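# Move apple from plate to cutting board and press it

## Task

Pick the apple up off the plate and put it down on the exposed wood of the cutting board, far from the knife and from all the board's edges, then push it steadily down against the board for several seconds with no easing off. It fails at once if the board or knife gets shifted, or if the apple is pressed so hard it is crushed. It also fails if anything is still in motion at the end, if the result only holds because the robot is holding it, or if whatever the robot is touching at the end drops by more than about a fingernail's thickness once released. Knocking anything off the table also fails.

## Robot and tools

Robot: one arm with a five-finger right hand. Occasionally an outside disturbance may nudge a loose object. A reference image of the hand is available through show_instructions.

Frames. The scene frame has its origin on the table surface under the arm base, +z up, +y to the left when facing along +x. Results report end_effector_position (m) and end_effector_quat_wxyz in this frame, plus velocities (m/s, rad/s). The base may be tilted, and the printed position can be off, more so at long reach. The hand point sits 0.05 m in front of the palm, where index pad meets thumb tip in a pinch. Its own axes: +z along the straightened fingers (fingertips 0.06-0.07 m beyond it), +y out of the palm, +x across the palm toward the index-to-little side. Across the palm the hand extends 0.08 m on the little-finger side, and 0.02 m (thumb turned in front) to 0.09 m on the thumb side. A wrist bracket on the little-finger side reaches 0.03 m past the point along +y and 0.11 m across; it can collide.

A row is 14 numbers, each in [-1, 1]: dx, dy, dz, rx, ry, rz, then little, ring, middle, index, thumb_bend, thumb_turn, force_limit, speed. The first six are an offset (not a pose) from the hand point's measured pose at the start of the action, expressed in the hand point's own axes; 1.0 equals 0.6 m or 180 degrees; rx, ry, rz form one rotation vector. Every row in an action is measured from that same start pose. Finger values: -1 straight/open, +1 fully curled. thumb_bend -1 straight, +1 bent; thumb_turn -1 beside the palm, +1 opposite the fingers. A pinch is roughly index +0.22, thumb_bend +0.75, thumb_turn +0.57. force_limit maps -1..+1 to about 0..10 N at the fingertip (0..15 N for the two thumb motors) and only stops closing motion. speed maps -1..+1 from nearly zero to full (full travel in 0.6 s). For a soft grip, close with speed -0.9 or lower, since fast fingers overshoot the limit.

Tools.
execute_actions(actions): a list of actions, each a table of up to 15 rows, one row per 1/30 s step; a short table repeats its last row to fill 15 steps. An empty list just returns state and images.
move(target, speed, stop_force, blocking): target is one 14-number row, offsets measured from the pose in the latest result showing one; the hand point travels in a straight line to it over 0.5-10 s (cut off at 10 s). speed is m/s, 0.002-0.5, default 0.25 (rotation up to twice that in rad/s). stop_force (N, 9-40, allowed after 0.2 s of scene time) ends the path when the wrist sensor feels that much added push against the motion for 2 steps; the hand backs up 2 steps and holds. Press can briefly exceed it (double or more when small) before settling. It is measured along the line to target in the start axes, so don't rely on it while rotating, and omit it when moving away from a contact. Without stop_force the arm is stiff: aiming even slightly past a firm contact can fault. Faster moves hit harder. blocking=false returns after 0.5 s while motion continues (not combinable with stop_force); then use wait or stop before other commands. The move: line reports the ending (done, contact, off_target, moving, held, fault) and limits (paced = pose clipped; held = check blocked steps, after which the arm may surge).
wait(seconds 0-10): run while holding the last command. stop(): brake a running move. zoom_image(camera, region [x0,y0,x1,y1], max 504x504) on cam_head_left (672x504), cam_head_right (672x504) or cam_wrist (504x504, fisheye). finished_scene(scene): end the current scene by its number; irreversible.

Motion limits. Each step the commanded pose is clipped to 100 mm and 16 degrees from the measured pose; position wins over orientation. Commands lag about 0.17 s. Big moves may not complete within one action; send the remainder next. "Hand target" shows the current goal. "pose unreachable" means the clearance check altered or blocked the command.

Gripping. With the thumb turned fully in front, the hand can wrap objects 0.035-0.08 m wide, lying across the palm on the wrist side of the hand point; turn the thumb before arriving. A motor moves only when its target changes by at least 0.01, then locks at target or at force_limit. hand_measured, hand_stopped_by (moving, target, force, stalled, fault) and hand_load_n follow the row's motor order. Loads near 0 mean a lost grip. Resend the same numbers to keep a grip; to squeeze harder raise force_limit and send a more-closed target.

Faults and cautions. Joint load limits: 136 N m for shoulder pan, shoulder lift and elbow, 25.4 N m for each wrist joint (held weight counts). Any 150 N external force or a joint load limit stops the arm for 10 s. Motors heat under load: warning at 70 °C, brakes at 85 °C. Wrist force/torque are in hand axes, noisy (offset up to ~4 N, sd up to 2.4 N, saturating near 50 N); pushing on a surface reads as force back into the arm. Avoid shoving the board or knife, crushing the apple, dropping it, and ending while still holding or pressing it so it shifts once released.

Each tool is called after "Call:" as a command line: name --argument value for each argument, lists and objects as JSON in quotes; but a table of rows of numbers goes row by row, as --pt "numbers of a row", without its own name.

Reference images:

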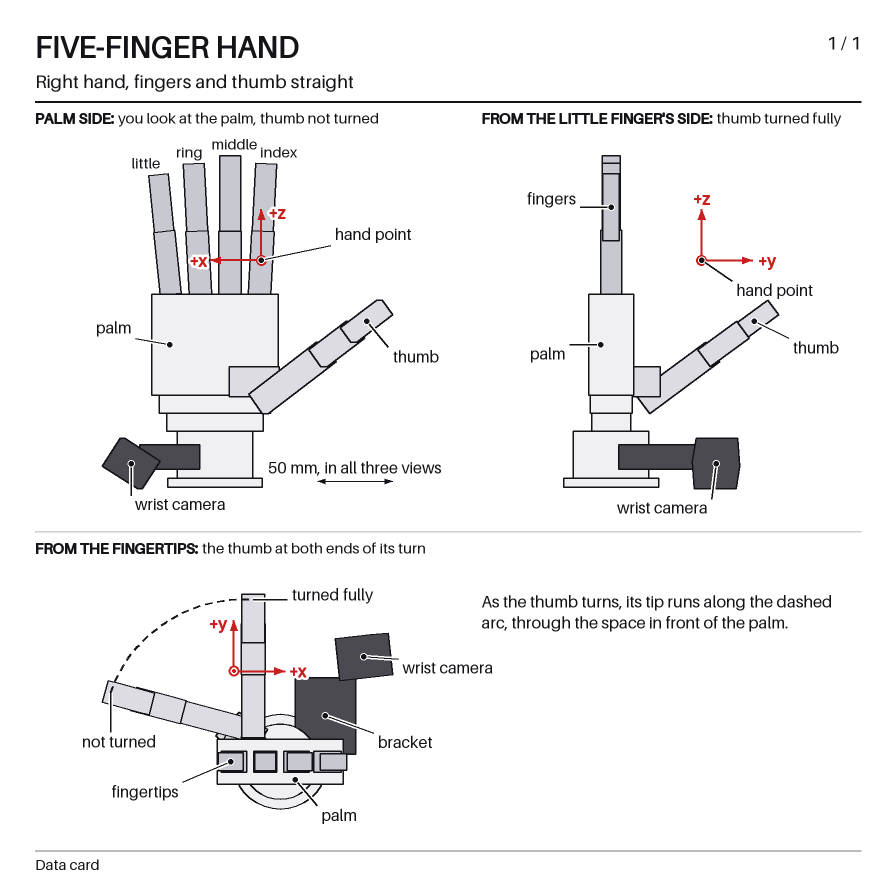

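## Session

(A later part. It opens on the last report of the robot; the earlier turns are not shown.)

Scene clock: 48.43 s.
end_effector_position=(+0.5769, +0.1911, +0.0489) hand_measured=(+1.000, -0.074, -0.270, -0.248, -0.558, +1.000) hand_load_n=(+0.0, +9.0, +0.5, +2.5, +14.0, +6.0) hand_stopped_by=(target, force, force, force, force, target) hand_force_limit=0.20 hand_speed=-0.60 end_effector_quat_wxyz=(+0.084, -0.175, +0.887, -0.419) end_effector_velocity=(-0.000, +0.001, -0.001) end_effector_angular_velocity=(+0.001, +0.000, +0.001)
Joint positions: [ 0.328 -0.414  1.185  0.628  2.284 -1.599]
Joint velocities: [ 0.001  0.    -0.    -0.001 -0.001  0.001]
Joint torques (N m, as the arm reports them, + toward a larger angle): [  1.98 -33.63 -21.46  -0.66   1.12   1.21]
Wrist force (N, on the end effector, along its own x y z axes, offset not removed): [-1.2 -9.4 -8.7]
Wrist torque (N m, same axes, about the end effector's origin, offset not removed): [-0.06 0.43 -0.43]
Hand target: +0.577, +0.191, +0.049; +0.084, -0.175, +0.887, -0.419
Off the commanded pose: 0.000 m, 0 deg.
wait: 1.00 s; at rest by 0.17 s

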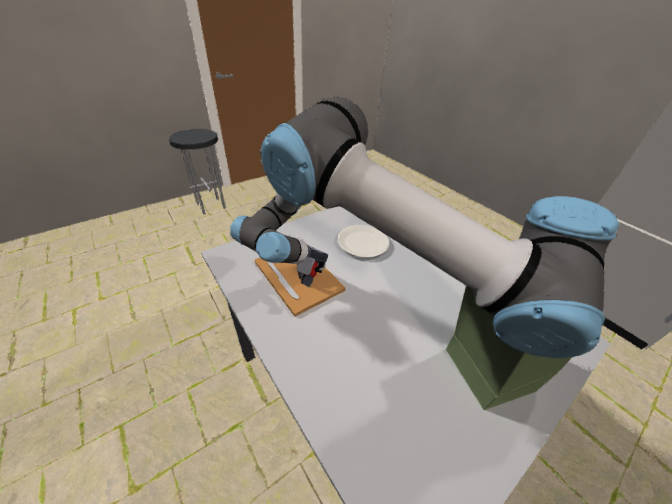

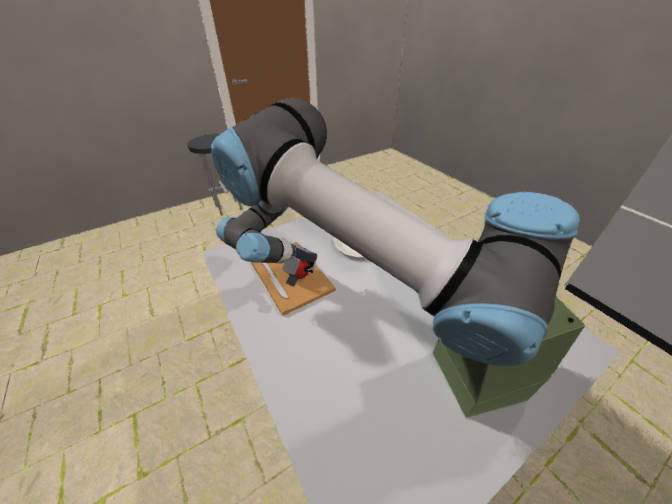

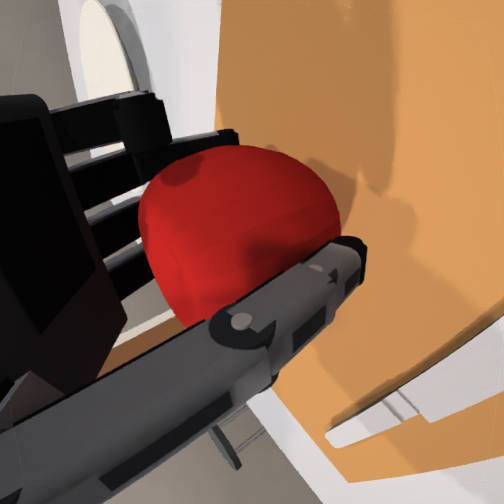

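Call:
move --target '[0, 0.0003, 0.00025, 0, 0, 0, 1, 1, 1, 1, 0.6, 1, 0.2, -0.6]' --speed 0.002

Call:
wait --seconds 3

Call:
wait --seconds 4

Scene clock: 49.70 s.
end_effector_position=(+0.5769, +0.1911, +0.0487) hand_measured=(+1.000, -0.074, -0.270, -0.248, -0.558, +1.000) hand_load_n=(+0.0, +8.5, +0.5, +2.0, +14.0, +5.5) hand_stopped_by=(target, force, force, force, force, target) hand_force_limit=0.20 hand_speed=-0.60 end_effector_quat_wxyz=(+0.084, -0.175, +0.887, -0.419) end_effector_velocity=(-0.001, -0.000, -0.001) end_effector_angular_velocity=(+0.001, +0.002, -0.000)
Joint positions: [ 0.328 -0.413  1.185  0.628  2.284 -1.599]
Joint velocities: [ 0.     0.001  0.     0.    -0.001  0.   ]
Joint torques (N m, as the arm reports them, + toward a larger angle): [  2.87 -30.89 -21.82  -1.08   0.5    1.26]
Wrist force (N, on the end effector, along its own x y z axes, offset not removed): [-0.4 -11.0 -13.1]
Wrist torque (N m, same axes, about the end effector's origin, offset not removed): [0.27 0.43 -0.44]
Hand target: +0.577, +0.191, +0.049; +0.084, -0.175, +0.887, -0.419
Off the commanded pose: 0.000 m, 0 deg.
move: done

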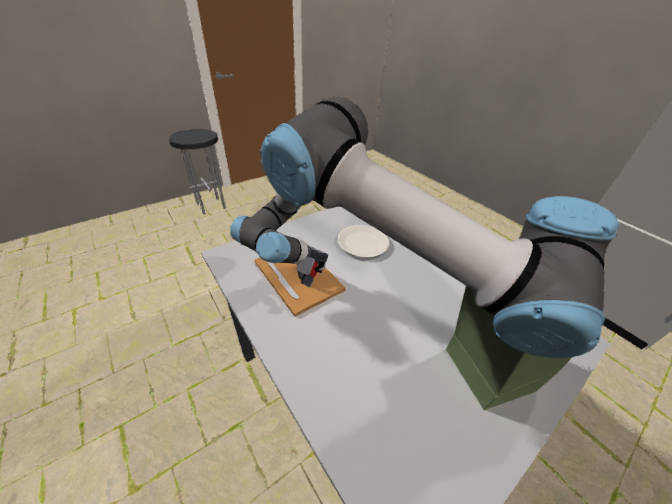

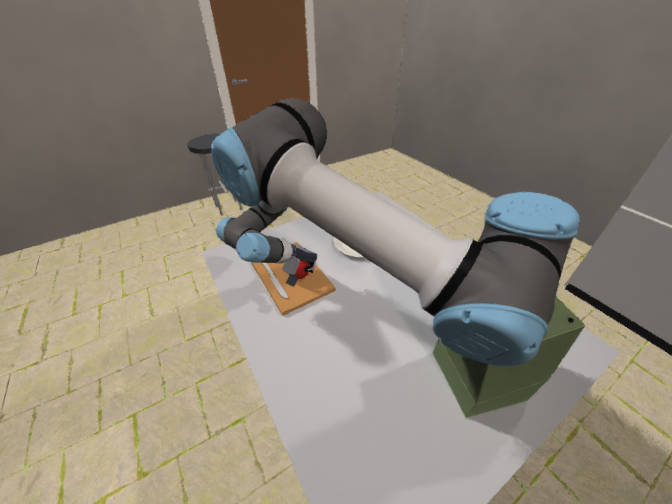

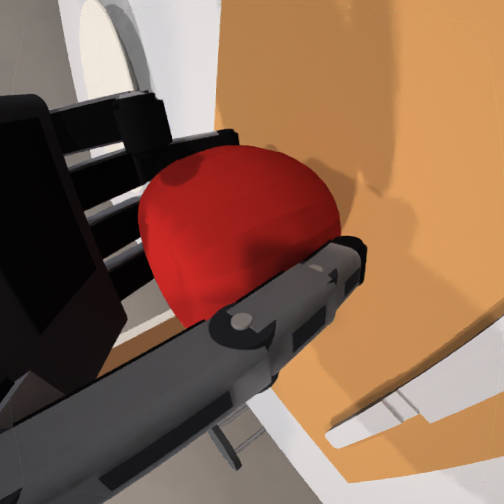

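Scene clock: 52.70 s.
end_effector_position=(+0.5769, +0.1911, +0.0487) hand_measured=(+1.000, -0.074, -0.270, -0.248, -0.558, +1.000) hand_load_n=(+0.0, +8.5, +0.0, +2.0, +14.0, +5.5) hand_stopped_by=(target, force, force, force, force, target) hand_force_limit=0.20 hand_speed=-0.60 end_effector_quat_wxyz=(+0.084, -0.175, +0.887, -0.419) end_effector_velocity=(-0.000, -0.000, +0.000) end_effector_angular_velocity=(-0.001, -0.000, +0.000)
Joint positions: [ 0.328 -0.413  1.185  0.628  2.284 -1.599]
Joint velocities: [0.    0.    0.    0.    0.001 0.   ]
Joint torques (N m, as the arm reports them, + toward a larger angle): [  1.22 -31.42 -19.56  -1.04  -2.37   1.38]
Wrist force (N, on the end effector, along its own x y z axes, offset not removed): [-0.8 -12.7 -12.2]
Wrist torque (N m, same axes, about the end effector's origin, offset not removed): [0.00 0.47 -0.57]
Hand target: +0.577, +0.191, +0.049; +0.084, -0.175, +0.887, -0.419
Off the commanded pose: 0.000 m, 0 deg.
wait: 3.00 s; at rest by 0.17 s

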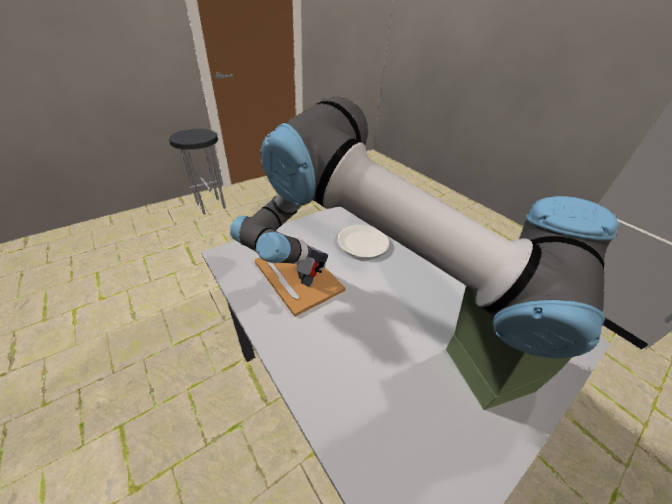

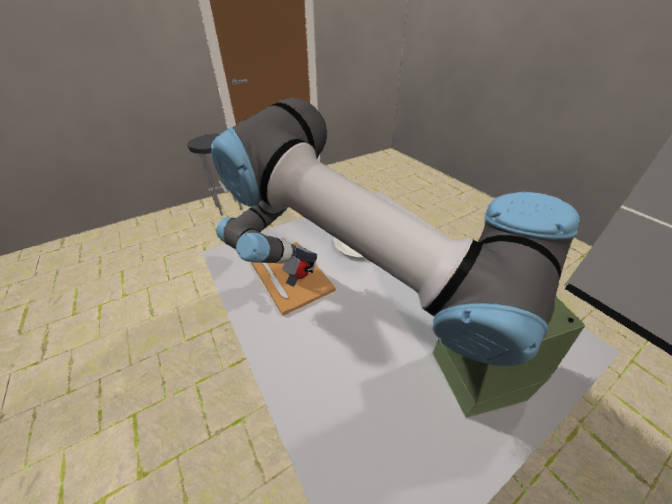

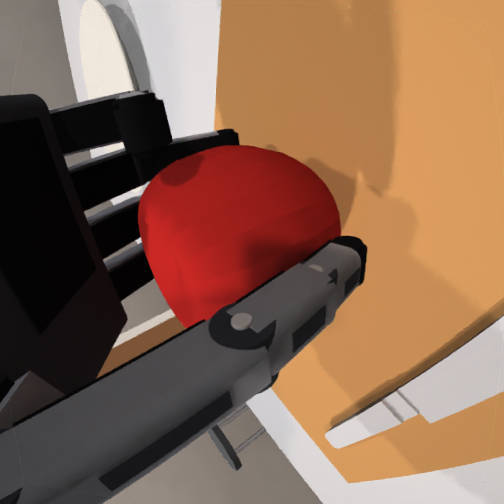

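Scene clock: 56.70 s.
end_effector_position=(+0.5769, +0.1911, +0.0487) hand_measured=(+1.000, -0.074, -0.270, -0.248, -0.558, +1.000) hand_load_n=(+0.0, +8.5, +0.0, +2.0, +14.0, +5.5) hand_stopped_by=(target, force, force, force, force, target) hand_force_limit=0.20 hand_speed=-0.60 end_effector_quat_wxyz=(+0.084, -0.175, +0.887, -0.419) end_effector_velocity=(+0.000, +0.000, -0.000) end_effector_angular_velocity=(+0.000, -0.000, +0.001)
Joint positions: [ 0.328 -0.413  1.185  0.628  2.284 -1.599]
Joint velocities: [ 0.     0.    -0.001 -0.    -0.    -0.001]
Joint torques (N m, as the arm reports them, + toward a larger angle): [  2.28 -30.83 -20.42  -0.91  -2.32   1.19]
Wrist force (N, on the end effector, along its own x y z axes, offset not removed): [-0.2 -13.1 -12.9]
Wrist torque (N m, same axes, about the end effector's origin, offset not removed): [-0.06 0.49 -0.47]
Hand target: +0.577, +0.191, +0.049; +0.084, -0.175, +0.887, -0.419
Off the commanded pose: 0.000 m, 0 deg.
wait: 4.00 s; at rest by 0.17 s

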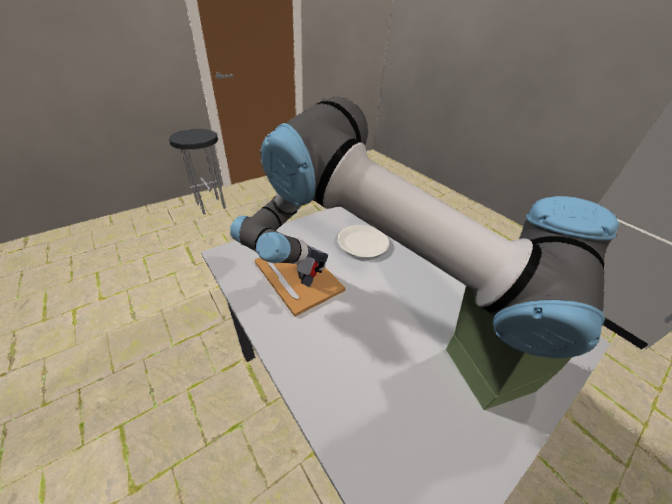

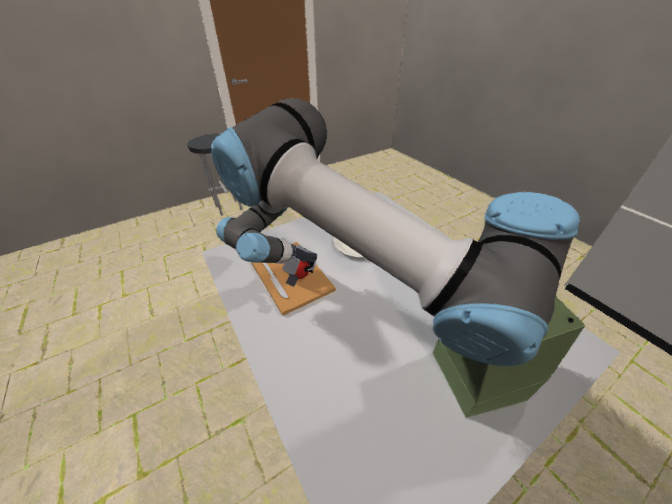

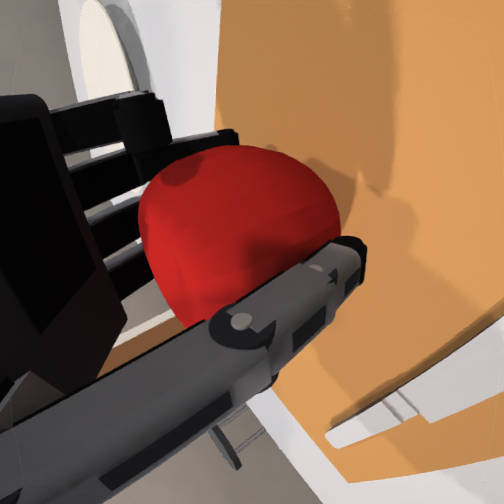

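Call:
finished_scene --scene 1

The scene is finished: the task was done.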